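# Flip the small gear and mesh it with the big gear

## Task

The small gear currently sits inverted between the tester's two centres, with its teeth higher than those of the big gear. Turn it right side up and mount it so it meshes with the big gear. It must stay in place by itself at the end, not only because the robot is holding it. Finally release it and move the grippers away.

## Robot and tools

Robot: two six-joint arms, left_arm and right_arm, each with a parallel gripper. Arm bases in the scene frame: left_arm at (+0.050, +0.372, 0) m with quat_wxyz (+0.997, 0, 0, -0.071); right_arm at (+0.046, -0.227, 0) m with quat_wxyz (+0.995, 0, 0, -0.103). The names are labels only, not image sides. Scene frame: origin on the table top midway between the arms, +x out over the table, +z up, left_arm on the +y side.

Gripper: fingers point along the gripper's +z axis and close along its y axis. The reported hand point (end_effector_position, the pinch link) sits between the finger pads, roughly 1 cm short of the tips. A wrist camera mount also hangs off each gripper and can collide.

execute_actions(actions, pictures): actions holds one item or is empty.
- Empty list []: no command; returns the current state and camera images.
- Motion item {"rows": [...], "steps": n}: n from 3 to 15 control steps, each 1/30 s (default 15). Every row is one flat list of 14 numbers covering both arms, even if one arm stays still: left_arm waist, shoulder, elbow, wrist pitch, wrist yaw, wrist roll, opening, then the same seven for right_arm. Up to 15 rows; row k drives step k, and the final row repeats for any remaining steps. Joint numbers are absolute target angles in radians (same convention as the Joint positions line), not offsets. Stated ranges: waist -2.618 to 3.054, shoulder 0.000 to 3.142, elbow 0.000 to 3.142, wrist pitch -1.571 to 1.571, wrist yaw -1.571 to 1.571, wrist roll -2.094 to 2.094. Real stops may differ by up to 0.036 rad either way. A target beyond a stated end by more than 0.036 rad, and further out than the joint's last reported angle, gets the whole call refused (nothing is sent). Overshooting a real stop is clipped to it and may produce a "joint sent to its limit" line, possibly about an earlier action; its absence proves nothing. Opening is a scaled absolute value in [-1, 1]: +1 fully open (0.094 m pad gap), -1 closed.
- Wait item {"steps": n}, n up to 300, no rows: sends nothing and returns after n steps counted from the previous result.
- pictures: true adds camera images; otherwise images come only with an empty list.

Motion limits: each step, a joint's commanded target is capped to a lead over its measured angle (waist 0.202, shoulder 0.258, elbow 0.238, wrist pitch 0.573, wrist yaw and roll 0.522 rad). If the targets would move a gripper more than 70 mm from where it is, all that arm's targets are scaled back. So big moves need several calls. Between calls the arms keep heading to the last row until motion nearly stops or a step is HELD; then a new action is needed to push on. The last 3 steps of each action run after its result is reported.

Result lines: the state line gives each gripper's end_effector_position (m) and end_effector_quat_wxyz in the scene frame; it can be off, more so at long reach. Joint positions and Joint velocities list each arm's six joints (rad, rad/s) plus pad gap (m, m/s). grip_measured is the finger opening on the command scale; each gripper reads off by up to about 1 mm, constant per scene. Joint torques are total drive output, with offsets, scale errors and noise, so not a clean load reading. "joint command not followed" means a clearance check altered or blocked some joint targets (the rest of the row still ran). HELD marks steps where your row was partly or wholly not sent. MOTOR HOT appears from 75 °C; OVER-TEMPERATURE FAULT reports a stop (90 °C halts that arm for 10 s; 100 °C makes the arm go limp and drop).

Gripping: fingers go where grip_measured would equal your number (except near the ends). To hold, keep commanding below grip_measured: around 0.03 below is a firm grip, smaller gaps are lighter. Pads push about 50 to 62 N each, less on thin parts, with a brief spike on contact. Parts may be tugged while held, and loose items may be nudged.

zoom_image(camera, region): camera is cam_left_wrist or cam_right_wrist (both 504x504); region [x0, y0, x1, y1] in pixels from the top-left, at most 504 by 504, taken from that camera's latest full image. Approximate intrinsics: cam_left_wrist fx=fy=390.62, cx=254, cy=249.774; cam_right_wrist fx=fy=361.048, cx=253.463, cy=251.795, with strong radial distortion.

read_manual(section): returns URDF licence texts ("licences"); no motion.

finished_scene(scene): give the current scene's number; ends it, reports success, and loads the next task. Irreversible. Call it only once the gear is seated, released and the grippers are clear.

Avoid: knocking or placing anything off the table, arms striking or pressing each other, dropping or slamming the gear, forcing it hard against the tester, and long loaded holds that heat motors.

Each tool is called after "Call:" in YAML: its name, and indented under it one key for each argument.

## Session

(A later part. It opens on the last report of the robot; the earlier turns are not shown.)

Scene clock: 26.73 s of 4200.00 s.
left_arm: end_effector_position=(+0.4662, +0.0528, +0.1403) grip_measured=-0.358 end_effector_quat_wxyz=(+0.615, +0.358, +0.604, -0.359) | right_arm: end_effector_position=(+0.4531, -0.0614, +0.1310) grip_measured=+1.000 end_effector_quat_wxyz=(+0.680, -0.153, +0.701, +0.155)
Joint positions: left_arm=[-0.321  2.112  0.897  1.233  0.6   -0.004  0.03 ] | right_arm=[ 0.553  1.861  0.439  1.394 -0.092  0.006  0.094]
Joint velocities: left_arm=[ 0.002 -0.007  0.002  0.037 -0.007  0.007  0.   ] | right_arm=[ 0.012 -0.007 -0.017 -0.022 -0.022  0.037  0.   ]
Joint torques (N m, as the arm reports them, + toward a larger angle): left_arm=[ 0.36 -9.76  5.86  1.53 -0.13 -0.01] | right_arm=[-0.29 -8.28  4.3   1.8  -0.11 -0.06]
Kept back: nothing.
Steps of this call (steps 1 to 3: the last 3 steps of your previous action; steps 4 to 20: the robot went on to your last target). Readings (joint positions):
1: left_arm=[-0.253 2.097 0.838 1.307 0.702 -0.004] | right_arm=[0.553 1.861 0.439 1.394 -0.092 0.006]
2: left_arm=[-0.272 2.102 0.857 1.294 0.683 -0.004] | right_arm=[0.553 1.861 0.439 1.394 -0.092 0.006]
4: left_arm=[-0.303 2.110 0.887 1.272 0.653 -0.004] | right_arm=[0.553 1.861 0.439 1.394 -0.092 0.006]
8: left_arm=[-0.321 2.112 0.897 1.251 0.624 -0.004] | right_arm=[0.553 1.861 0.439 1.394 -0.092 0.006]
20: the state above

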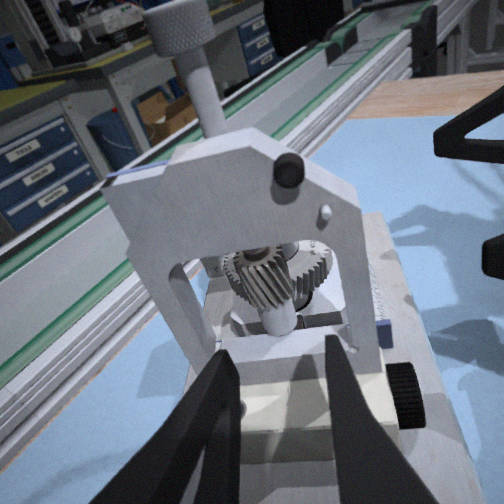

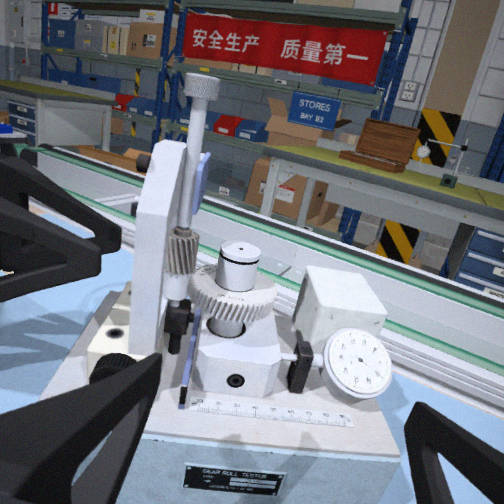

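Call:
zoom_image:
  camera: "cam_left_wrist"
  region: [150, 200, 400, 420]

Call:
zoom_image:
  camera: "cam_right_wrist"
  region: [0, 130, 260, 390]

Region (150, 200, 400, 420) of cam_left_wrist's 504x504 image, scaled by 2.016, with more detail than that image has; it fills the top 444 rows of this view, and the rest is white.

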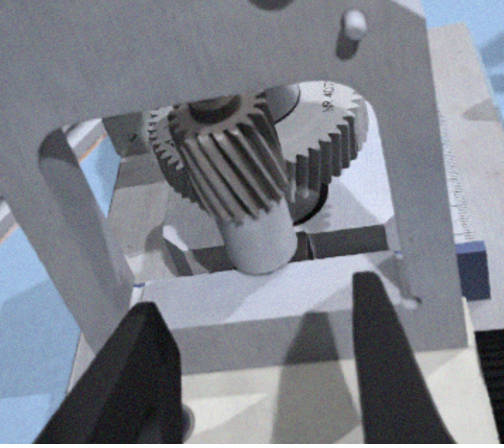

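Region (0, 130, 260, 390) of cam_right_wrist's 504x504 image, scaled by 1.938, with more detail than that image has.

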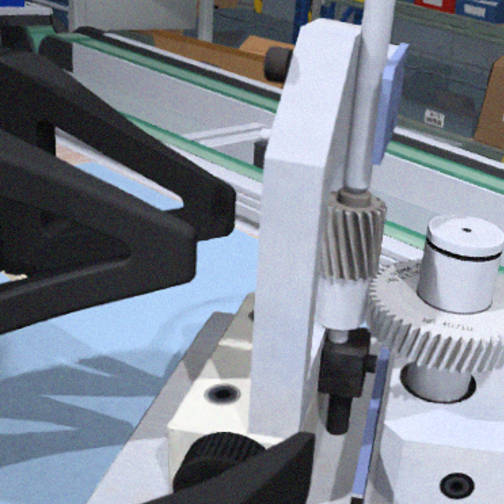

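Call:
execute_actions:
  actions:
    - {"rows": [[-0.317,2.132,0.928,1.208,0.587,0,-0.36,0.55,1.85,0.44,1.41,-0.1,0,1],[-0.318,2.137,0.938,1.202,0.585,0,-0.36,0.55,1.85,0.44,1.41,-0.1,0,1],[-0.319,2.142,0.948,1.195,0.583,0,-0.36,0.55,1.85,0.44,1.41,-0.1,0,1],[-0.320,2.148,0.959,1.188,0.581,0,-0.36,0.55,1.85,0.44,1.41,-0.1,0,1],[-0.322,2.154,0.970,1.181,0.579,0,-0.36,0.55,1.85,0.44,1.41,-0.1,0,1],[-0.323,2.160,0.982,1.174,0.577,0,-0.36,0.55,1.85,0.44,1.41,-0.1,0,1],[-0.325,2.166,0.994,1.166,0.575,0,-0.36,0.55,1.85,0.44,1.41,-0.1,0,1],[-0.326,2.172,1.005,1.159,0.573,0,-0.36,0.55,1.85,0.44,1.41,-0.1,0,1],[-0.327,2.177,1.016,1.152,0.571,0,-0.36,0.55,1.85,0.44,1.41,-0.1,0,1],[-0.328,2.182,1.026,1.145,0.569,0,-0.36,0.55,1.85,0.44,1.41,-0.1,0,1],[-0.329,2.185,1.032,1.140,0.568,0,-0.36,0.55,1.85,0.44,1.41,-0.1,0,1],[-0.329,2.187,1.036,1.138,0.567,0,-0.36,0.55,1.85,0.44,1.41,-0.1,0,1]], "steps": 15}

Call:
execute_actions:
  actions:
    - {"steps": 15}
  pictures: true

Scene clock: 28.83 s of 4200.00 s.
left_arm: end_effector_position=(+0.4885, +0.0445, +0.1378) grip_measured=-0.358 end_effector_quat_wxyz=(+0.616, +0.352, +0.609, -0.354) | right_arm: end_effector_position=(+0.4531, -0.0614, +0.1310) grip_measured=+1.000 end_effector_quat_wxyz=(+0.680, -0.153, +0.701, +0.155)
Joint positions: left_arm=[-0.321  2.167  1.     1.178  0.583 -0.004  0.03 ] | right_arm=[ 0.553  1.861  0.439  1.394 -0.092  0.006  0.094]
Joint velocities: left_arm=[-0.017  0.095  0.208 -0.154 -0.037 -0.037 -0.   ] | right_arm=[ 0.027  0.007  0.002  0.051 -0.022 -0.022  0.   ]
Joint torques (N m, as the arm reports them, + toward a larger angle): left_arm=[ -0.56 -11.09   5.97   1.52  -0.11   0.03] | right_arm=[-0.29 -8.29  4.3   1.81 -0.1  -0.06]
Steps of this call (steps 1 to 15: the robot went on to your last target; steps 16 to 51: nothing new was sent; steps 52 to 63: the first 12 steps of this action). Readings (joint positions):
52: left_arm=[-0.321 2.112 0.897 1.231 0.598 -0.004] | right_arm=[0.553 1.861 0.439 1.394 -0.092 0.006]
53: left_arm=[-0.321 2.112 0.899 1.230 0.598 -0.004] | right_arm=[0.553 1.861 0.439 1.394 -0.092 0.006]
55: left_arm=[-0.321 2.120 0.914 1.225 0.597 -0.004] | right_arm=[0.553 1.861 0.439 1.394 -0.092 0.006]
59: left_arm=[-0.321 2.146 0.960 1.204 0.591 -0.004] | right_arm=[0.553 1.861 0.439 1.394 -0.092 0.006]
63: the state above

Scene clock: 29.33 s of 4200.00 s.
left_arm: end_effector_position=(+0.4906, +0.0440, +0.1368) grip_measured=-0.358 end_effector_quat_wxyz=(+0.615, +0.351, +0.612, -0.353) | right_arm: end_effector_position=(+0.4531, -0.0614, +0.1310) grip_measured=+1.000 end_effector_quat_wxyz=(+0.680, -0.153, +0.701, +0.155)
Joint positions: left_arm=[-0.321  2.171  1.008  1.169  0.579 -0.003  0.03 ] | right_arm=[ 0.553  1.861  0.439  1.394 -0.092  0.006  0.094]
Joint velocities: left_arm=[ 0.002 -0.002 -0.007  0.022  0.066 -0.051  0.   ] | right_arm=[-0.002 -0.017 -0.017  0.037 -0.037 -0.081  0.   ]
Joint torques (N m, as the arm reports them, + toward a larger angle): left_arm=[ -0.61 -10.8    6.3    1.36  -0.14   0.03] | right_arm=[-0.29 -8.27  4.32  1.81 -0.1  -0.06]
Kept back: nothing.
Steps of this call (steps 1 to 3: the last 3 steps of your previous action; steps 4 to 15: the robot went on to your last target). Readings (joint positions):
1: left_arm=[-0.321 2.170 1.006 1.174 0.581 -0.004] | right_arm=[0.553 1.861 0.439 1.394 -0.092 0.006]
2: left_arm=[-0.321 2.171 1.008 1.171 0.581 -0.003] | right_arm=[0.553 1.861 0.439 1.394 -0.092 0.006]
4: left_arm=[-0.321 2.171 1.008 1.170 0.580 -0.003] | right_arm=[0.553 1.861 0.439 1.394 -0.092 0.006]
8: left_arm=[-0.321 2.171 1.008 1.169 0.579 -0.003] | right_arm=[0.553 1.861 0.439 1.394 -0.092 0.006]
15: the state above
All arms were judged still, so your last target was given up. Only a new action makes them travel on or press farther. Fingers that are still opening or closing keep moving.

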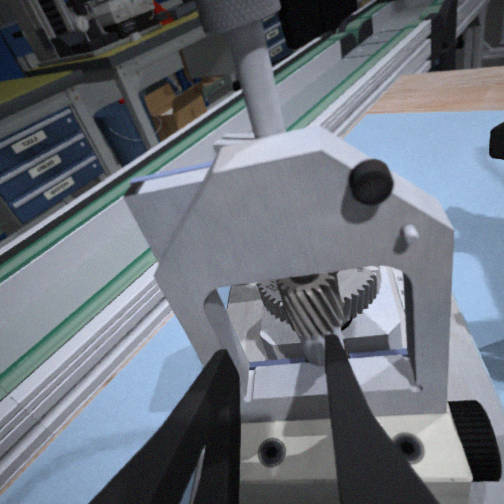

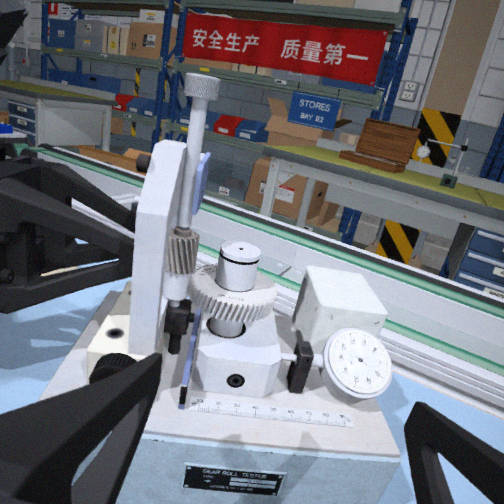

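Call:
zoom_image:
  camera: "cam_left_wrist"
  region: [180, 240, 460, 440]

Call:
zoom_image:
  camera: "cam_right_wrist"
  region: [40, 140, 260, 360]

Region (180, 240, 460, 440) of cam_left_wrist's 504x504 image, scaled by 1.800, with more detail than that image has; it fills the top 360 rows of this view, and the rest is white.

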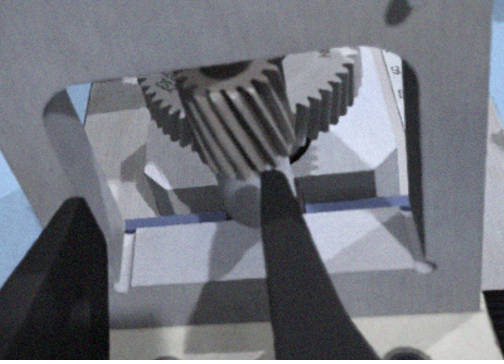

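Region (40, 140, 260, 360) of cam_right_wrist's 504x504 image, scaled by 2.291, with more detail than that image has.

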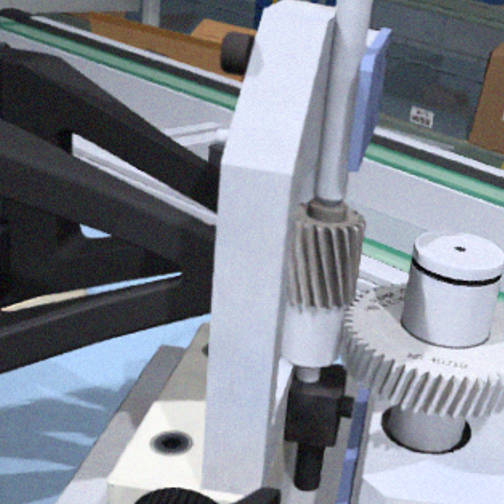

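Call:
execute_actions:
  actions:
    - {"rows": [[-0.331,2.187,1.036,1.138,0.567,0,-0.36,0.55,1.85,0.44,1.41,-0.1,0,1],[-0.333,2.187,1.036,1.138,0.567,0,-0.36,0.55,1.85,0.44,1.41,-0.1,0,1],[-0.335,2.187,1.036,1.138,0.567,0,-0.36,0.55,1.85,0.44,1.41,-0.1,0,1],[-0.337,2.187,1.036,1.138,0.567,0,-0.36,0.55,1.85,0.44,1.41,-0.1,0,1],[-0.339,2.187,1.036,1.138,0.567,0,-0.36,0.55,1.85,0.44,1.41,-0.1,0,1],[-0.341,2.187,1.036,1.138,0.567,0,-0.36,0.55,1.85,0.44,1.41,-0.1,0,1],[-0.343,2.187,1.036,1.138,0.567,0,-0.36,0.55,1.85,0.44,1.41,-0.1,0,1],[-0.345,2.187,1.036,1.138,0.567,0,-0.36,0.55,1.85,0.44,1.41,-0.1,0,1]], "steps": 15}
  pictures: true

Scene clock: 30.70 s of 4200.00 s.
left_arm: end_effector_position=(+0.4905, +0.0437, +0.1368) grip_measured=-0.358 end_effector_quat_wxyz=(+0.615, +0.351, +0.612, -0.353) | right_arm: end_effector_position=(+0.4531, -0.0614, +0.1310) grip_measured=+1.000 end_effector_quat_wxyz=(+0.680, -0.153, +0.701, +0.155)
Joint positions: left_arm=[-0.322  2.171  1.008  1.169  0.578 -0.003  0.03 ] | right_arm=[ 0.553  1.861  0.439  1.394 -0.092  0.006  0.094]
Joint velocities: left_arm=[ 0.007  0.002 -0.012  0.022 -0.051 -0.037 -0.001] | right_arm=[-0.022  0.007 -0.002 -0.051 -0.022 -0.007  0.   ]
Joint torques (N m, as the arm reports them, + toward a larger angle): left_arm=[ -1.63 -10.71   6.46   1.37  -0.14   0.01] | right_arm=[-0.32 -8.3   4.29  1.8  -0.1  -0.06]
Steps of this call (steps 1 to 29: nothing new was sent; steps 30 to 41: the first 12 steps of this action). Readings (joint positions):
30: left_arm=[-0.321 2.171 1.008 1.169 0.579 -0.003] | right_arm=[0.553 1.861 0.439 1.394 -0.092 0.006]
31: left_arm=[-0.321 2.171 1.008 1.169 0.579 -0.003] | right_arm=[0.553 1.861 0.439 1.394 -0.092 0.006]
33: left_arm=[-0.321 2.171 1.008 1.169 0.579 -0.003] | right_arm=[0.553 1.861 0.439 1.394 -0.092 0.006]
37: left_arm=[-0.322 2.171 1.008 1.169 0.578 -0.003] | right_arm=[0.553 1.861 0.439 1.394 -0.092 0.006]
41: the state above

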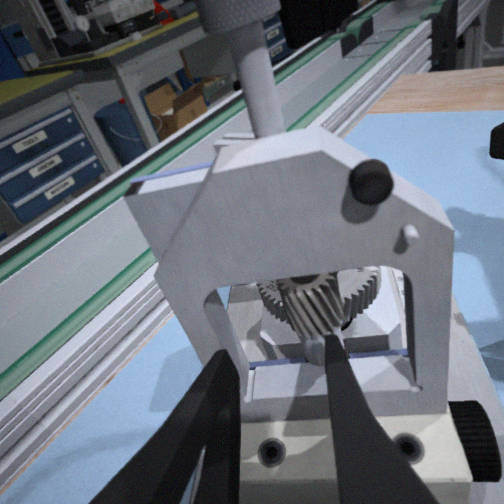

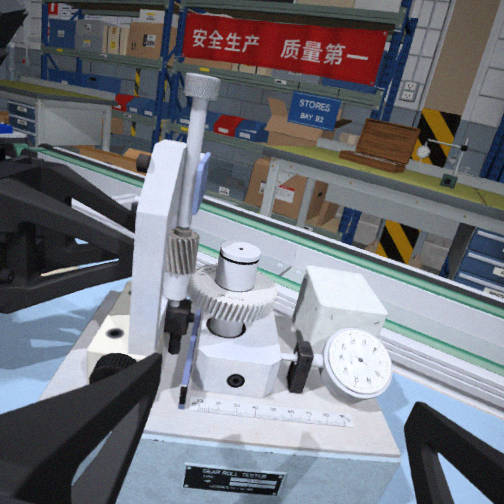

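Call:
execute_actions:
  actions:
    - {"rows": [[-0.322,2.170,1.005,1.165,0.58,0,-0.36,0.55,1.85,0.44,1.41,-0.1,0,1],[-0.322,2.165,0.998,1.168,0.583,0,-0.36,0.55,1.85,0.44,1.41,-0.1,0,1],[-0.322,2.159,0.990,1.171,0.586,0,-0.36,0.55,1.85,0.44,1.41,-0.1,0,1],[-0.322,2.153,0.982,1.174,0.589,0,-0.36,0.55,1.85,0.44,1.41,-0.1,0,1],[-0.322,2.147,0.973,1.177,0.592,0,-0.36,0.55,1.85,0.44,1.41,-0.1,0,1],[-0.322,2.141,0.964,1.180,0.595,0,-0.36,0.55,1.85,0.44,1.41,-0.1,0,1],[-0.322,2.135,0.955,1.182,0.597,0,-0.36,0.55,1.85,0.44,1.41,-0.1,0,1],[-0.322,2.129,0.947,1.184,0.599,0,-0.36,0.55,1.85,0.44,1.41,-0.1,0,1],[-0.322,2.123,0.939,1.186,0.601,0,-0.36,0.55,1.85,0.44,1.41,-0.1,0,1],[-0.322,2.118,0.932,1.187,0.602,0,-0.36,0.55,1.85,0.44,1.41,-0.1,0,1],[-0.322,2.114,0.927,1.187,0.602,0,-0.36,0.55,1.85,0.44,1.41,-0.1,0,1]], "steps": 15}

Call:
execute_actions:
  actions:
    - {"steps": 10}
  pictures: true

Scene clock: 32.00 s of 4200.00 s.
left_arm: end_effector_position=(+0.4773, +0.0485, +0.1287) grip_measured=-0.358 end_effector_quat_wxyz=(+0.603, +0.353, +0.620, -0.357) | right_arm: end_effector_position=(+0.4531, -0.0614, +0.1310) grip_measured=+1.000 end_effector_quat_wxyz=(+0.680, -0.153, +0.701, +0.155)
Joint positions: left_arm=[-0.322  2.146  0.947  1.177  0.588 -0.003  0.03 ] | right_arm=[ 0.553  1.861  0.439  1.394 -0.092  0.006  0.094]
Joint velocities: left_arm=[-0.022 -0.129 -0.139  0.081  0.007 -0.081  0.   ] | right_arm=[-0.002  0.002  0.002  0.007 -0.007 -0.051  0.   ]
Joint torques (N m, as the arm reports them, + toward a larger angle): left_arm=[  0.07 -14.39   3.76   1.7    0.01   0.02] | right_arm=[-0.3  -8.29  4.3   1.81 -0.11 -0.06]
Steps of this call (steps 1 to 3: the last 3 steps of your previous action; steps 4 to 15: the robot went on to your last target; steps 16 to 27: nothing new was sent; steps 28 to 39: the first 12 steps of this action). Readings (joint positions):
28: left_arm=[-0.322 2.171 1.008 1.170 0.578 -0.003] | right_arm=[0.553 1.861 0.439 1.394 -0.092 0.006]
29: left_arm=[-0.322 2.171 1.008 1.170 0.578 -0.003] | right_arm=[0.553 1.861 0.439 1.394 -0.092 0.006]
31: left_arm=[-0.322 2.171 1.006 1.171 0.578 -0.003] | right_arm=[0.553 1.861 0.439 1.394 -0.092 0.006]
35: left_arm=[-0.322 2.165 0.981 1.176 0.581 -0.003] | right_arm=[0.553 1.861 0.439 1.394 -0.092 0.006]
39: the state above

Scene clock: 32.33 s of 4200.00 s.
left_arm: end_effector_position=(+0.4762, +0.0486, +0.1332) grip_measured=-0.358 end_effector_quat_wxyz=(+0.607, +0.355, +0.615, -0.357) | right_arm: end_effector_position=(+0.4531, -0.0614, +0.1310) grip_measured=+1.000 end_effector_quat_wxyz=(+0.680, -0.153, +0.701, +0.155)
Joint positions: left_arm=[-0.322  2.138  0.943  1.183  0.591 -0.003  0.03 ] | right_arm=[ 0.553  1.861  0.439  1.394 -0.092  0.006  0.094]
Joint velocities: left_arm=[-0.017 -0.002 -0.017 -0.066 -0.081 -0.037  0.   ] | right_arm=[ 0.022  0.007 -0.002 -0.037  0.051 -0.022  0.   ]
Joint torques (N m, as the arm reports them, + toward a larger angle): left_arm=[  0.07 -14.29   3.34   1.73   0.11   0.03] | right_arm=[-0.3  -8.31  4.32  1.81 -0.1  -0.05]
Kept back: nothing.
Steps of this call (steps 1 to 3: the last 3 steps of your previous action; steps 4 to 10: the robot went on to your last target). Readings (joint positions):
1: left_arm=[-0.322 2.143 0.944 1.177 0.589 -0.003] | right_arm=[0.553 1.861 0.439 1.394 -0.092 0.006]
2: left_arm=[-0.322 2.141 0.943 1.178 0.590 -0.003] | right_arm=[0.553 1.861 0.439 1.394 -0.092 0.006]
4: left_arm=[-0.322 2.138 0.943 1.181 0.590 -0.003] | right_arm=[0.553 1.861 0.439 1.394 -0.092 0.006]
8: left_arm=[-0.322 2.138 0.943 1.183 0.591 -0.003] | right_arm=[0.553 1.861 0.439 1.394 -0.092 0.006]
10: the state above

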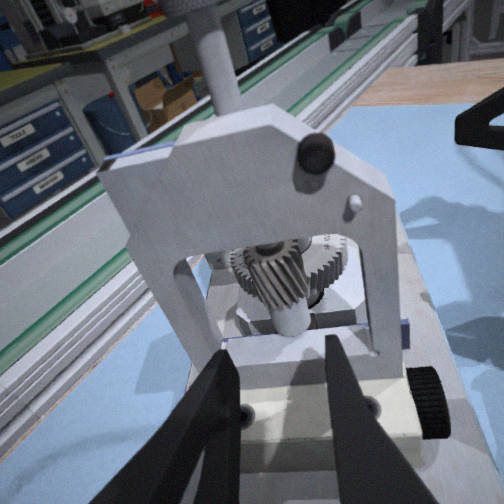

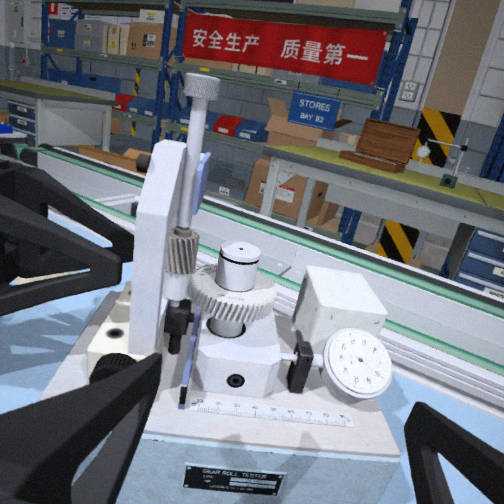

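Call:
execute_actions:
  actions:
    - {"rows": [[-0.322,2.110,0.925,1.187,0.602,0,-0.36,0.55,1.85,0.44,1.41,-0.1,0,1],[-0.322,2.106,0.924,1.187,0.602,0,-0.36,0.55,1.85,0.44,1.41,-0.1,0,1],[-0.322,2.102,0.923,1.187,0.602,0,-0.36,0.55,1.85,0.44,1.41,-0.1,0,1],[-0.322,2.098,0.922,1.187,0.602,0,-0.36,0.55,1.85,0.44,1.41,-0.1,0,1],[-0.322,2.095,0.921,1.187,0.602,0,-0.36,0.55,1.85,0.44,1.41,-0.1,0,1],[-0.322,2.094,0.920,1.187,0.602,0,-0.36,0.55,1.85,0.44,1.41,-0.1,0,1]], "steps": 15}
  pictures: true

Call:
zoom_image:
  camera: "cam_left_wrist"
  region: [150, 210, 430, 410]

Call:
zoom_image:
  camera: "cam_right_wrist"
  region: [40, 140, 260, 360]

Scene clock: 33.00 s of 4200.00 s.
left_arm: end_effector_position=(+0.4757, +0.0488, +0.1453) grip_measured=-0.358 end_effector_quat_wxyz=(+0.616, +0.355, +0.606, -0.357) | right_arm: end_effector_position=(+0.4531, -0.0614, +0.1310) grip_measured=+1.000 end_effector_quat_wxyz=(+0.680, -0.153, +0.701, +0.155)
Joint positions: left_arm=[-0.322  2.115  0.943  1.188  0.592 -0.003  0.03 ] | right_arm=[ 0.553  1.861  0.439  1.394 -0.092  0.006  0.094]
Joint velocities: left_arm=[-0.017 -0.012 -0.007  0.022 -0.066  0.022 -0.   ] | right_arm=[ 0.012 -0.017  0.012 -0.037  0.022  0.022  0.   ]
Joint torques (N m, as the arm reports them, + toward a larger angle): left_arm=[ -0.14 -14.     3.11   1.66   0.09   0.01] | right_arm=[-0.29 -8.29  4.29  1.81 -0.1  -0.05]
Steps of this call (steps 1 to 8: the robot went on to your last target; steps 9 to 20: the first 12 steps of this action). Readings (joint positions):
9: left_arm=[-0.322 2.138 0.943 1.183 0.592 -0.003] | right_arm=[0.553 1.861 0.439 1.394 -0.092 0.006]
10: left_arm=[-0.322 2.138 0.943 1.183 0.592 -0.003] | right_arm=[0.553 1.861 0.439 1.394 -0.092 0.006]
12: left_arm=[-0.322 2.135 0.943 1.183 0.592 -0.003] | right_arm=[0.553 1.861 0.439 1.394 -0.092 0.006]
16: left_arm=[-0.322 2.120 0.943 1.185 0.592 -0.003] | right_arm=[0.553 1.861 0.439 1.394 -0.092 0.006]
20: the state above

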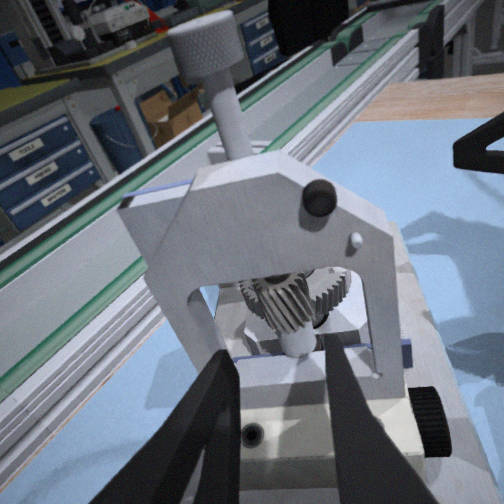

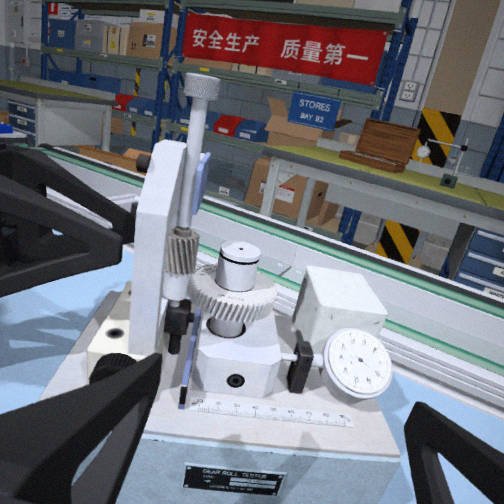

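Region (150, 210, 430, 410) of cam_left_wrist's 504x504 image, scaled by 1.800, with more detail than that image has; it fills the top 360 rows of this view, and the rest is white.

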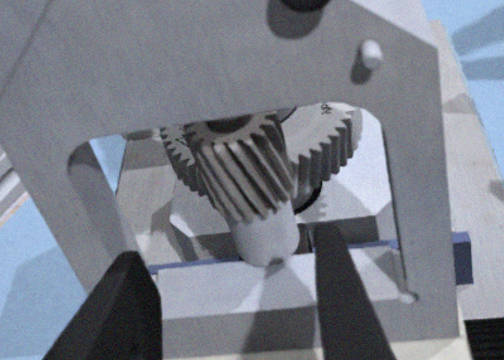

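Region (40, 140, 260, 360) of cam_right_wrist's 504x504 image, scaled by 2.291, with more detail than that image has.

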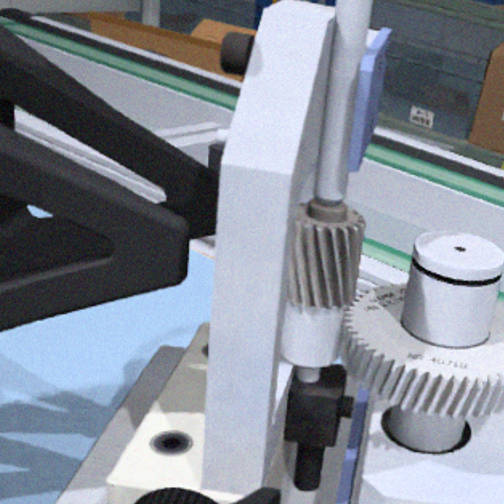

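Call:
execute_actions:
  actions: []

Scene clock: 33.63 s of 4200.00 s.
left_arm: end_effector_position=(+0.4756, +0.0488, +0.1453) grip_measured=-0.358 end_effector_quat_wxyz=(+0.616, +0.356, +0.606, -0.357) | right_arm: end_effector_position=(+0.4531, -0.0614, +0.1310) grip_measured=+1.000 end_effector_quat_wxyz=(+0.680, -0.153, +0.701, +0.155)
Joint positions: left_arm=[-0.322  2.115  0.943  1.188  0.592 -0.003  0.03 ] | right_arm=[ 0.553  1.861  0.439  1.394 -0.092  0.006  0.094]
Joint velocities: left_arm=[ 0.002 -0.002 -0.002  0.007 -0.066 -0.037  0.001] | right_arm=[ 0.012 -0.017  0.017  0.095 -0.037  0.007  0.   ]
Joint torques (N m, as the arm reports them, + toward a larger angle): left_arm=[ -0.08 -13.84   3.1    1.67   0.08   0.04] | right_arm=[-0.29 -8.29  4.3   1.81 -0.1  -0.05]
Kept back: nothing.
Steps of this call (steps 1 to 3: the last 3 steps of your previous action; steps 4 to 15: the robot went on to your last target; steps 16 to 19: nothing new was sent). Readings (joint positions):
1: left_arm=[-0.322 2.115 0.943 1.188 0.592 -0.003] | right_arm=[0.553 1.861 0.439 1.394 -0.092 0.006]
2: left_arm=[-0.322 2.115 0.943 1.188 0.592 -0.003] | right_arm=[0.553 1.861 0.439 1.394 -0.092 0.006]
4: left_arm=[-0.322 2.115 0.943 1.188 0.592 -0.003] | right_arm=[0.553 1.861 0.439 1.394 -0.092 0.006]
8: left_arm=[-0.322 2.115 0.943 1.188 0.592 -0.003] | right_arm=[0.553 1.861 0.439 1.394 -0.092 0.006]
19: the state above
All arms were judged still, so your last target was given up. Only a new action makes them travel on or press farther. Fingers that are still opening or closing keep moving.

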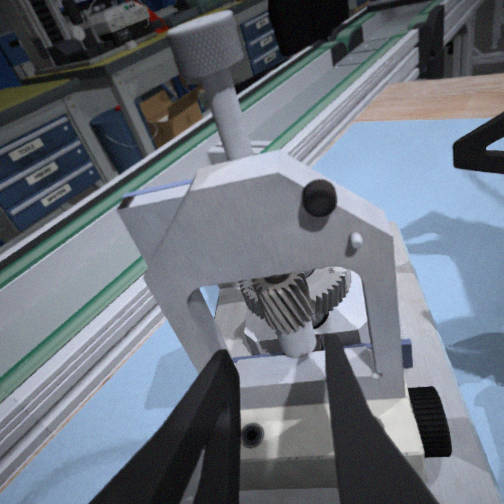

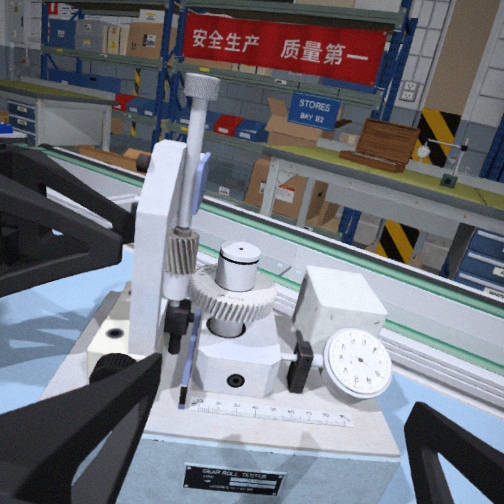

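Call:
zoom_image:
  camera: "cam_left_wrist"
  region: [180, 220, 420, 460]

Call:
zoom_image:
  camera: "cam_right_wrist"
  region: [80, 60, 320, 400]

Region (180, 220, 420, 460) of cam_left_wrist's 504x504 image, scaled by 2.100, with more detail than that image has.

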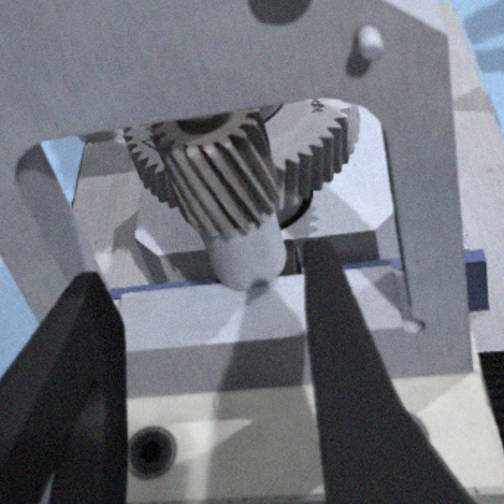

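Region (80, 60, 320, 400) of cam_right_wrist's 504x504 image, scaled by 1.482, with more detail than that image has; it fills the left 356 columns of this view, and the rest is white.

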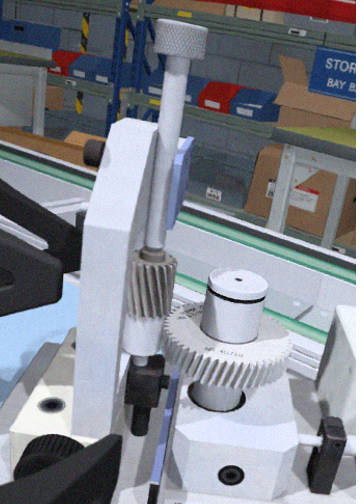

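Call:
execute_actions:
  actions:
    - {"rows": [[-0.324,2.106,0.936,1.179,0.595,0,-0.34, 0.535,1.848,0.455,1.39,-0.10,0,0.92],[-0.327,2.119,0.952,1.171,0.588,0,-0.34, 0.518,1.846,0.473,1.37,-0.10,0,0.84],[-0.329,2.131,0.968,1.163,0.581,0,-0.34, 0.498,1.844,0.492,1.349,-0.10,0,0.76],[-0.3302,2.1338,0.9734,1.1588,0.5797,0,-0.34, 0.478,1.842,0.511,1.328,-0.10,0,0.68],[-0.3314,2.1366,0.9788,1.1546,0.5784,0,-0.34, 0.458,1.84,0.53,1.307,-0.10,0,0.60],[-0.3326,2.1394,0.9842,1.1504,0.5771,0,-0.34, 0.438,1.838,0.549,1.286,-0.10,0,0.52],[-0.3338,2.1422,0.9896,1.1462,0.5758,0,-0.34, 0.418,1.836,0.568,1.265,-0.10,0,0.44],[-0.335,2.145,0.995,1.142,0.5745,0,-0.34, 0.398,1.834,0.587,1.244,-0.10,0,0.36],[-0.3362,2.1478,1.0004,1.1378,0.5732,0,-0.34, 0.378,1.832,0.606,1.223,-0.10,0,0.28],[-0.3374,2.1506,1.0058,1.1336,0.5719,0,-0.34, 0.358,1.83,0.625,1.202,-0.10,0,0.20],[-0.3386,2.1534,1.0112,1.1294,0.5706,0,-0.34, 0.338,1.828,0.644,1.181,-0.10,0,0.12],[-0.3398,2.1562,1.0166,1.1252,0.5693,0,-0.34, 0.318,1.826,0.663,1.16,-0.10,0,0.04],[-0.341,2.159,1.022,1.121,0.568,0,-0.34, 0.298,1.824,0.682,1.139,-0.10,0,-0.04],[-0.341,2.159,1.022,1.121,0.568,0,-0.34, 0.278,1.822,0.701,1.118,-0.10,0,-0.12],[-0.341,2.159,1.022,1.121,0.568,0,-0.34, 0.258,1.82,0.72,1.10,-0.10,0,-0.15]], "steps": 15}

Scene clock: 39.33 s of 4200.00 s.
left_arm: end_effector_position=(+0.4827, +0.0441, +0.1429) grip_measured=-0.342 end_effector_quat_wxyz=(+0.613, +0.354, +0.610, -0.356) | right_arm: end_effector_position=(+0.5138, -0.1352, +0.1558) grip_measured=+0.083 end_effector_quat_wxyz=(+0.699, -0.088, +0.703, +0.092)
Joint positions: left_arm=[-0.326  2.136  0.981  1.16   0.584 -0.003  0.031] | right_arm=[ 0.361  1.861  0.605  1.251 -0.099  0.005  0.051]
Joint velocities: left_arm=[-0.042  0.085  0.139 -0.081 -0.081  0.007  0.   ] | right_arm=[-0.549  0.002  0.54  -0.579 -0.022 -0.051 -0.08 ]
Joint torques (N m, as the arm reports them, + toward a larger angle): left_arm=[ -0.71 -10.72   6.55   1.49  -0.04  -0.03] | right_arm=[ -0.78 -11.09   6.66   1.57  -0.01  -0.06]
Steps of this call (steps 1 to 90: nothing new was sent; then 2.30 s passed at rest; steps 91 to 102: the first 12 steps of this action). Readings (joint positions):
91: left_arm=[-0.322 2.115 0.943 1.188 0.592 -0.003] | right_arm=[0.553 1.861 0.439 1.394 -0.092 0.006]
92: left_arm=[-0.322 2.115 0.943 1.188 0.592 -0.003] | right_arm=[0.549 1.861 0.439 1.393 -0.094 0.006]
94: left_arm=[-0.322 2.115 0.943 1.186 0.592 -0.003] | right_arm=[0.526 1.861 0.450 1.376 -0.097 0.005]
98: left_arm=[-0.322 2.122 0.956 1.175 0.589 -0.003] | right_arm=[0.444 1.861 0.524 1.319 -0.099 0.005]
102: the state above

Call:
execute_actions:
  actions:
    - {"rows": [[-0.341,2.159,1.022,1.121,0.568,0,-0.34, 0.256,1.816,0.738,1.081,-0.13,0,-0.15],[-0.341,2.159,1.022,1.121,0.568,0,-0.34, 0.254,1.813,0.755,1.062,-0.16,0,-0.15],[-0.341,2.159,1.022,1.121,0.568,0,-0.34, 0.252,1.81,0.772,1.043,-0.19,0,-0.15],[-0.341,2.159,1.022,1.121,0.568,0,-0.34, 0.252,1.806,0.79,1.024,-0.22,0,-0.15],[-0.341,2.159,1.022,1.121,0.568,0,-0.34, 0.252,1.803,0.807,1.005,-0.25,0,-0.15],[-0.341,2.159,1.022,1.121,0.568,0,-0.34, 0.252,1.80,0.824,0.986,-0.28,0,-0.15],[-0.341,2.159,1.022,1.121,0.568,0,-0.34, 0.252,1.796,0.842,0.967,-0.31,0,-0.15],[-0.341,2.159,1.022,1.121,0.568,0,-0.34, 0.252,1.793,0.859,0.948,-0.34,0,-0.15],[-0.341,2.159,1.022,1.121,0.568,0,-0.34, 0.252,1.79,0.876,0.929,-0.37,0,-0.15],[-0.341,2.159,1.022,1.121,0.568,0,-0.34, 0.252,1.786,0.894,0.91,-0.40,0,-0.15],[-0.341,2.159,1.022,1.121,0.568,0,-0.34, 0.252,1.783,0.911,0.891,-0.44,0,-0.15],[-0.341,2.159,1.022,1.121,0.568,0,-0.34, 0.252,1.78,0.928,0.872,-0.48,0,-0.15],[-0.341,2.159,1.022,1.121,0.568,0,-0.34, 0.252,1.776,0.946,0.853,-0.52,0,-0.15],[-0.341,2.159,1.022,1.121,0.568,0,-0.34, 0.252,1.773,0.963,0.834,-0.56,0,-0.15],[-0.341,2.159,1.022,1.121,0.568,0,-0.34, 0.252,1.77,0.98,0.815,-0.60,0,-0.15]], "steps": 15}
  pictures: true

Scene clock: 40.00 s of 4200.00 s.
left_arm: end_effector_position=(+0.4843, +0.0405, +0.1400) grip_measured=-0.342 end_effector_quat_wxyz=(+0.608, +0.354, +0.615, -0.356) | right_arm: end_effector_position=(+0.5570, -0.1412, +0.2125) grip_measured=-0.148 end_effector_quat_wxyz=(+0.696, -0.135, +0.691, +0.138)
Joint positions: left_arm=[-0.332  2.143  0.995  1.14   0.578 -0.003  0.031] | right_arm=[ 0.257  1.817  0.868  0.957 -0.337  0.005  0.04 ]
Joint velocities: left_arm=[-0.002 -0.012 -0.012 -0.066  0.007  0.066  0.001] | right_arm=[-0.002 -0.125  0.515 -0.432 -1.018 -0.022  0.   ]
Joint torques (N m, as the arm reports them, + toward a larger angle): left_arm=[ -0.46 -10.6    6.58   1.5   -0.15   0.06] | right_arm=[ -0.5  -11.65   7.95   1.55  -0.04  -0.06]
Steps of this call (steps 1 to 3: the last 3 steps of your previous action; steps 4 to 8: the robot went on to your last target; steps 9 to 20: the first 12 steps of this action). Readings (joint positions):
9: left_arm=[-0.332 2.143 0.995 1.142 0.579 -0.003] | right_arm=[0.257 1.843 0.697 1.137 -0.101 0.005]
10: left_arm=[-0.332 2.143 0.995 1.141 0.579 -0.003] | right_arm=[0.257 1.843 0.702 1.124 -0.109 0.005]
12: left_arm=[-0.332 2.143 0.995 1.141 0.578 -0.003] | right_arm=[0.257 1.843 0.725 1.091 -0.138 0.005]
16: left_arm=[-0.332 2.143 0.995 1.140 0.578 -0.003] | right_arm=[0.257 1.836 0.796 1.023 -0.226 0.005]
20: the state above

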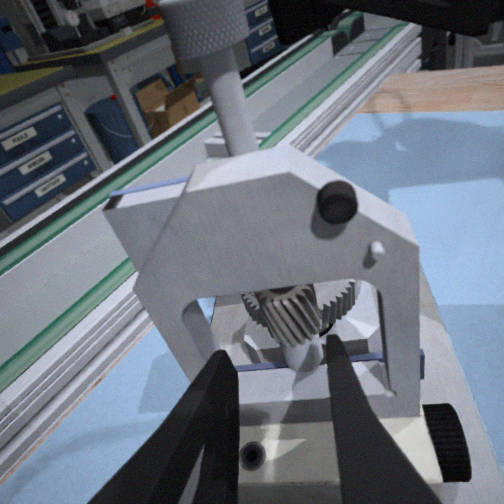

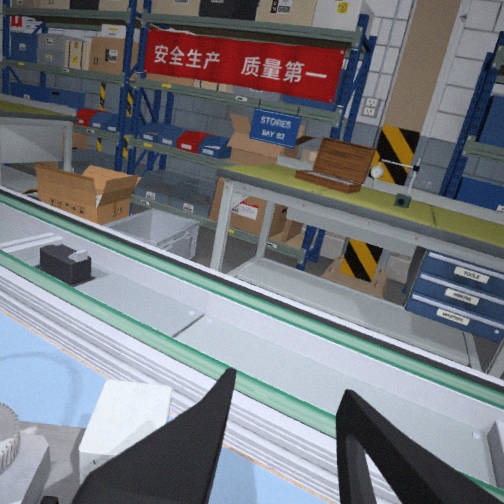

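Call:
zoom_image:
  camera: "cam_left_wrist"
  region: [180, 240, 420, 440]

Region (180, 240, 420, 440) of cam_left_wrist's 504x504 image, scaled by 2.100, with more detail than that image has.

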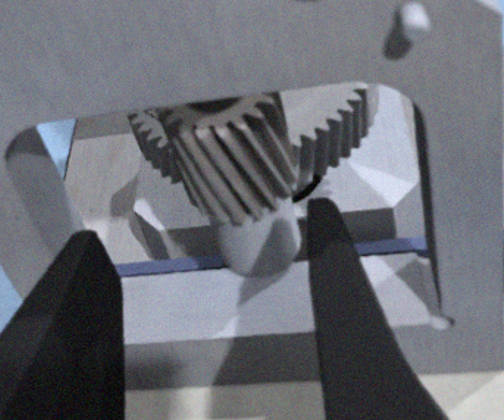

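Call:
execute_actions:
  actions:
    - {"rows": [[-0.3439,2.163,1.0298,1.1179,0.5654,0,-0.34, 0.252,1.77,0.98,0.815,-0.635,0,-0.15],[-0.3468,2.167,1.0377,1.1148,0.5628,0,-0.34, 0.252,1.77,0.98,0.815,-0.67,0,-0.15],[-0.3498,2.171,1.0455,1.1118,0.5602,0,-0.34, 0.252,1.77,0.98,0.815,-0.705,0,-0.15],[-0.3527,2.175,1.0533,1.1087,0.5577,0,-0.34, 0.252,1.77,0.98,0.815,-0.74,0,-0.15],[-0.3556,2.179,1.0612,1.1056,0.5551,0,-0.34, 0.252,1.77,0.98,0.815,-0.775,0,-0.15],[-0.3585,2.183,1.069,1.1025,0.5525,0,-0.34, 0.252,1.77,0.98,0.815,-0.81,0,-0.15],[-0.3614,2.187,1.0768,1.0994,0.5499,0,-0.34, 0.252,1.77,0.98,0.815,-0.845,0,-0.15],[-0.3643,2.191,1.0847,1.0963,0.5473,0,-0.34, 0.252,1.77,0.98,0.815,-0.88,0,-0.15],[-0.3673,2.195,1.0925,1.0933,0.5447,0,-0.34, 0.252,1.77,0.98,0.815,-0.915,0,-0.15],[-0.3702,2.199,1.1003,1.0902,0.5422,0,-0.34, 0.252,1.77,0.98,0.815,-0.95,0,-0.15],[-0.3731,2.203,1.1082,1.0871,0.5396,0,-0.34, 0.252,1.77,0.98,0.815,-0.985,0,-0.15],[-0.376,2.207,1.116,1.084,0.537,0,-0.34, 0.252,1.77,0.98,0.815,-1.02,0,-0.15],[-0.376,2.207,1.116,1.084,0.537,0,-0.34, 0.252,1.77,0.98,0.815,-1.055,0,-0.15],[-0.376,2.207,1.116,1.084,0.537,0,-0.34, 0.252,1.77,0.98,0.815,-1.085,0,-0.15],[-0.376,2.207,1.116,1.084,0.537,0,-0.34, 0.252,1.77,0.98,0.815,-1.11,0,-0.15]], "steps": 15}

Call:
execute_actions:
  actions:
    - {"steps": 12}
  pictures: true

Scene clock: 41.10 s of 4200.00 s.
left_arm: end_effector_position=(+0.4921, +0.0215, +0.1431) grip_measured=-0.342 end_effector_quat_wxyz=(+0.611, +0.357, +0.608, -0.359) | right_arm: end_effector_position=(+0.5100, -0.0660, +0.2332) grip_measured=-0.148 end_effector_quat_wxyz=(+0.630, -0.312, +0.636, +0.318)
Joint positions: left_arm=[-0.362  2.185  1.076  1.115  0.557 -0.003  0.031] | right_arm=[ 0.257  1.791  0.955  0.828 -0.872  0.005  0.04 ]
Joint velocities: left_arm=[-0.1    0.125  0.232 -0.11  -0.081  0.007 -0.   ] | right_arm=[-0.017  0.002 -0.012  0.022 -1.018 -0.037 -0.001]
Joint torques (N m, as the arm reports them, + toward a larger angle): left_arm=[ -0.51 -11.25   6.53   1.53  -0.1    0.03] | right_arm=[ -0.44 -11.07   7.88   1.35  -0.05  -0.05]
Steps of this call (steps 1 to 3: the last 3 steps of your previous action; steps 4 to 21: the robot went on to your last target; steps 22 to 33: the first 12 steps of this action). Readings (joint positions):
22: left_arm=[-0.332 2.143 0.995 1.139 0.578 -0.003] | right_arm=[0.257 1.791 0.955 0.830 -0.594 0.005]
23: left_arm=[-0.333 2.144 0.997 1.138 0.577 -0.003] | right_arm=[0.257 1.791 0.955 0.829 -0.605 0.005]
25: left_arm=[-0.335 2.151 1.011 1.135 0.574 -0.003] | right_arm=[0.257 1.791 0.955 0.829 -0.641 0.005]
29: left_arm=[-0.348 2.169 1.045 1.126 0.566 -0.003] | right_arm=[0.257 1.791 0.955 0.828 -0.746 0.005]
33: the state above

Scene clock: 41.50 s of 4200.00 s.
left_arm: end_effector_position=(+0.4933, +0.0176, +0.1421) grip_measured=-0.342 end_effector_quat_wxyz=(+0.610, +0.356, +0.610, -0.358) | right_arm: end_effector_position=(+0.4776, -0.0465, +0.2335) grip_measured=-0.148 end_effector_quat_wxyz=(+0.593, -0.377, +0.599, +0.383)
Joint positions: left_arm=[-0.37   2.191  1.089  1.103  0.548 -0.003  0.031] | right_arm=[ 0.257  1.791  0.955  0.828 -1.085  0.005  0.04 ]
Joint velocities: left_arm=[ 0.012 -0.002  0.022 -0.037  0.007  0.037  0.001] | right_arm=[ 0.012 -0.012 -0.002  0.022 -0.125 -0.066 -0.001]
Joint torques (N m, as the arm reports them, + toward a larger angle): left_arm=[ -0.57 -11.38   6.59   1.48  -0.15   0.06] | right_arm=[ -0.41 -10.78   7.83   1.24  -0.09  -0.05]
Kept back: nothing.
Steps of this call (steps 1 to 3: the last 3 steps of your previous action; steps 4 to 12: the robot went on to your last target). Readings (joint positions):
1: left_arm=[-0.365 2.188 1.082 1.112 0.555 -0.003] | right_arm=[0.257 1.791 0.955 0.828 -0.905 0.005]
2: left_arm=[-0.367 2.191 1.087 1.111 0.553 -0.003] | right_arm=[0.257 1.791 0.955 0.828 -0.938 0.005]
4: left_arm=[-0.370 2.191 1.089 1.107 0.552 -0.003] | right_arm=[0.257 1.791 0.955 0.828 -0.997 0.005]
8: left_arm=[-0.370 2.191 1.089 1.104 0.549 -0.003] | right_arm=[0.257 1.791 0.955 0.828 -1.060 0.005]
12: the state above

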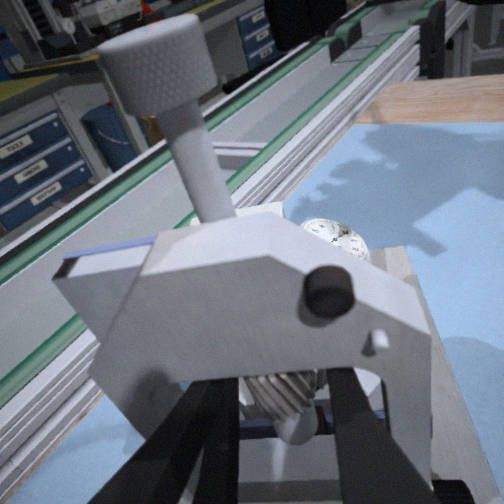

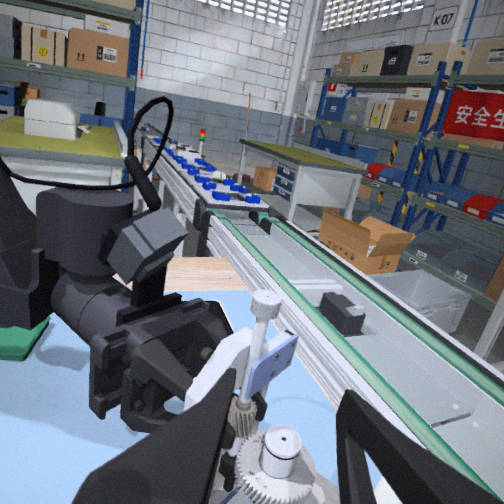

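Call:
zoom_image:
  camera: "cam_left_wrist"
  region: [190, 320, 390, 480]

Call:
zoom_image:
  camera: "cam_right_wrist"
  region: [170, 270, 370, 500]

Region (190, 320, 390, 480) of cam_left_wrist's 504x504 image, scaled by 2.520, with more detail than that image has; it fills the top 403 rows of this view, and the rest is white.

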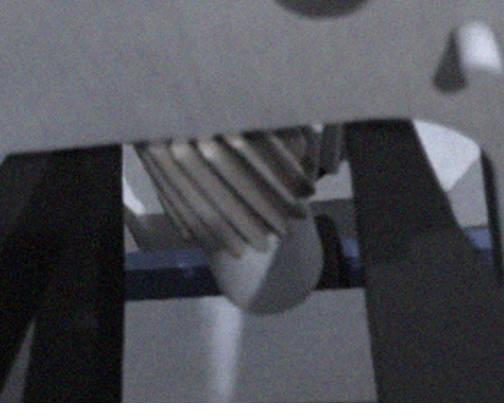

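Region (170, 270, 370, 500) of cam_right_wrist's 504x504 image, scaled by 2.191, with more detail than that image has; it fills the left 438 columns of this view, and the rest is white.

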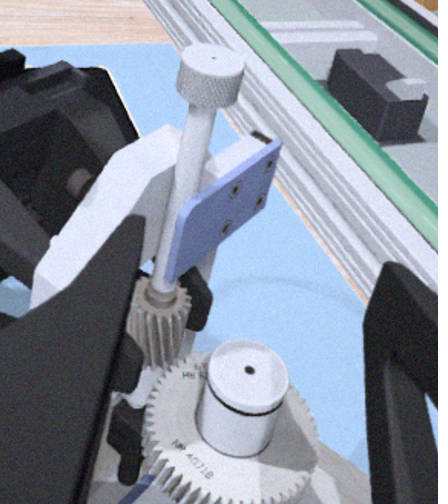

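Call:
execute_actions:
  actions:
    - {"rows": [[-0.372,2.207,1.116,1.084,0.537,0,-0.34, 0.262,1.782,0.985,0.8133,-1.099,0,-0.15],[-0.368,2.207,1.116,1.084,0.537,0,-0.34, 0.272,1.795,0.989,0.8117,-1.088,0,-0.15],[-0.364,2.207,1.116,1.084,0.537,0,-0.34, 0.282,1.807,0.994,0.81,-1.077,0,-0.15],[-0.360,2.207,1.116,1.084,0.537,0,-0.34, 0.292,1.81,0.999,0.8083,-1.066,0,-0.15],[-0.359,2.207,1.116,1.084,0.537,0,-0.36, 0.302,1.813,1.003,0.8067,-1.055,0,-0.15],[-0.359,2.207,1.116,1.084,0.537,0,-0.38, 0.313,1.816,1.008,0.805,-1.044,0,-0.15],[-0.359,2.207,1.116,1.084,0.537,0,-0.40, 0.323,1.819,1.013,0.8033,-1.033,0,-0.15],[-0.359,2.207,1.116,1.084,0.537,0,-0.42, 0.333,1.822,1.017,0.8017,-1.022,0,-0.15],[-0.359,2.207,1.116,1.084,0.537,0,-0.44, 0.343,1.825,1.022,0.80,-1.011,0,-0.15],[-0.359,2.207,1.116,1.084,0.537,0,-0.46, 0.353,1.828,1.027,0.7983,-1.0,0,-0.15],[-0.359,2.207,1.116,1.084,0.537,0,-0.48, 0.363,1.831,1.031,0.7967,-0.989,0,-0.15],[-0.359,2.207,1.116,1.084,0.537,0,-0.50, 0.373,1.834,1.036,0.795,-0.978,0,-0.15],[-0.359,2.207,1.116,1.084,0.537,0,-0.52, 0.373,1.834,1.036,0.795,-0.978,0,-0.15],[-0.359,2.207,1.116,1.084,0.537,0,-0.54, 0.373,1.834,1.036,0.795,-0.978,0,-0.15],[-0.359,2.207,1.116,1.084,0.537,0,-0.56, 0.373,1.834,1.036,0.795,-0.978,0,-0.15]], "steps": 15}

Call:
execute_actions:
  actions:
    - {"steps": 12}
  pictures: true

Scene clock: 44.80 s of 4200.00 s.
left_arm: end_effector_position=(+0.4934, +0.0177, +0.1420) grip_measured=-0.489 end_effector_quat_wxyz=(+0.610, +0.356, +0.611, -0.358) | right_arm: end_effector_position=(+0.4783, -0.0103, +0.2324) grip_measured=-0.148 end_effector_quat_wxyz=(+0.584, -0.387, +0.594, +0.394)
Joint positions: left_arm=[-0.37   2.191  1.089  1.102  0.547 -0.003  0.024] | right_arm=[ 0.348  1.824  0.996  0.815 -1.028  0.005  0.04 ]
Joint velocities: left_arm=[ 0.002 -0.007 -0.002 -0.051 -0.051 -0.037 -0.02 ] | right_arm=[ 0.315  0.105  0.139 -0.037  0.271 -0.007  0.   ]
Joint torques (N m, as the arm reports them, + toward a larger angle): left_arm=[  0.83 -11.39   6.73   1.49  -0.11   0.02] | right_arm=[ 0.81 -8.98  8.36  1.28  0.06 -0.05]
Steps of this call (steps 1 to 30: the robot went on to your last target; steps 31 to 87: nothing new was sent; steps 88 to 99: the first 12 steps of this action). Readings (joint positions):
88: left_arm=[-0.370 2.191 1.089 1.102 0.547 -0.003] | right_arm=[0.257 1.791 0.955 0.828 -1.101 0.005]
89: left_arm=[-0.370 2.191 1.089 1.102 0.547 -0.003] | right_arm=[0.257 1.791 0.955 0.828 -1.100 0.005]
91: left_arm=[-0.370 2.191 1.089 1.102 0.547 -0.003] | right_arm=[0.263 1.794 0.958 0.827 -1.094 0.005]
95: left_arm=[-0.370 2.191 1.089 1.102 0.547 -0.003] | right_arm=[0.302 1.811 0.977 0.822 -1.065 0.005]
99: the state above

Scene clock: 45.20 s of 4200.00 s.
left_arm: end_effector_position=(+0.4934, +0.0177, +0.1420) grip_measured=-0.558 end_effector_quat_wxyz=(+0.610, +0.356, +0.611, -0.358) | right_arm: end_effector_position=(+0.4813, -0.0029, +0.2322) grip_measured=-0.148 end_effector_quat_wxyz=(+0.587, -0.382, +0.598, +0.389)
Joint positions: left_arm=[-0.37   2.191  1.089  1.102  0.547 -0.003  0.021] | right_arm=[ 0.371  1.829  1.004  0.81  -0.989  0.005  0.04 ]
Joint velocities: left_arm=[-0.007  0.017 -0.002 -0.007  0.007  0.066 -0.   ] | right_arm=[-0.007 -0.002  0.007 -0.037  0.007  0.037 -0.001]
Joint torques (N m, as the arm reports them, + toward a larger angle): left_arm=[  0.66 -11.32   6.66   1.5   -0.09  -0.02] | right_arm=[ 0.14 -9.06  8.38  1.25  0.08 -0.05]
Kept back: nothing.
Steps of this call (steps 1 to 3: the last 3 steps of your previous action; steps 4 to 12: the robot went on to your last target). Readings (joint positions):
1: left_arm=[-0.370 2.191 1.089 1.102 0.547 -0.003] | right_arm=[0.357 1.826 1.000 0.814 -1.020 0.005]
2: left_arm=[-0.370 2.191 1.089 1.102 0.547 -0.003] | right_arm=[0.364 1.828 1.002 0.813 -1.013 0.005]
4: left_arm=[-0.370 2.191 1.089 1.102 0.547 -0.003] | right_arm=[0.371 1.829 1.004 0.812 -1.005 0.005]
8: left_arm=[-0.370 2.191 1.089 1.102 0.547 -0.003] | right_arm=[0.371 1.829 1.004 0.811 -0.994 0.005]
12: the state above

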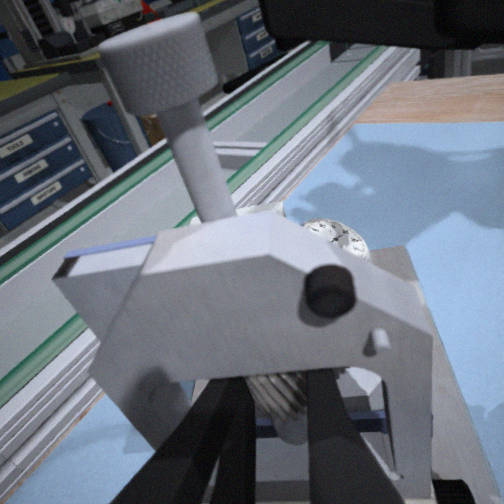

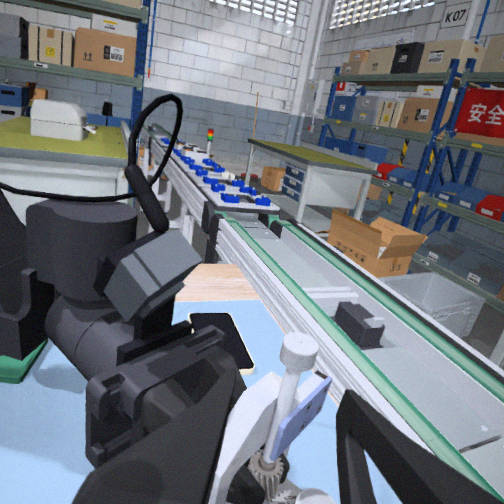

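Call:
zoom_image:
  camera: "cam_right_wrist"
  region: [190, 310, 390, 504]

Region (190, 310, 390, 504) of cam_right_wrist's 504x504 image, scaled by 2.520, with more detail than that image has; it fills the top 489 rows of this view, and the rest is white.

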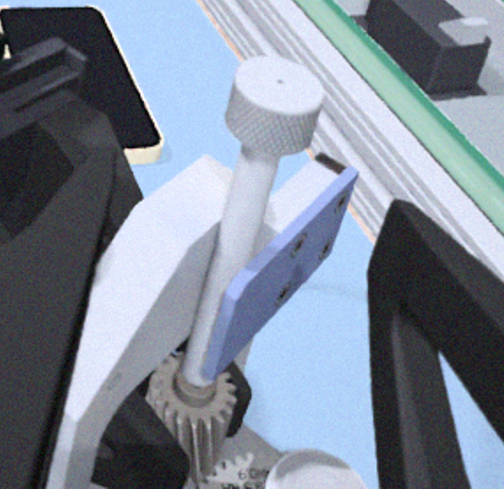

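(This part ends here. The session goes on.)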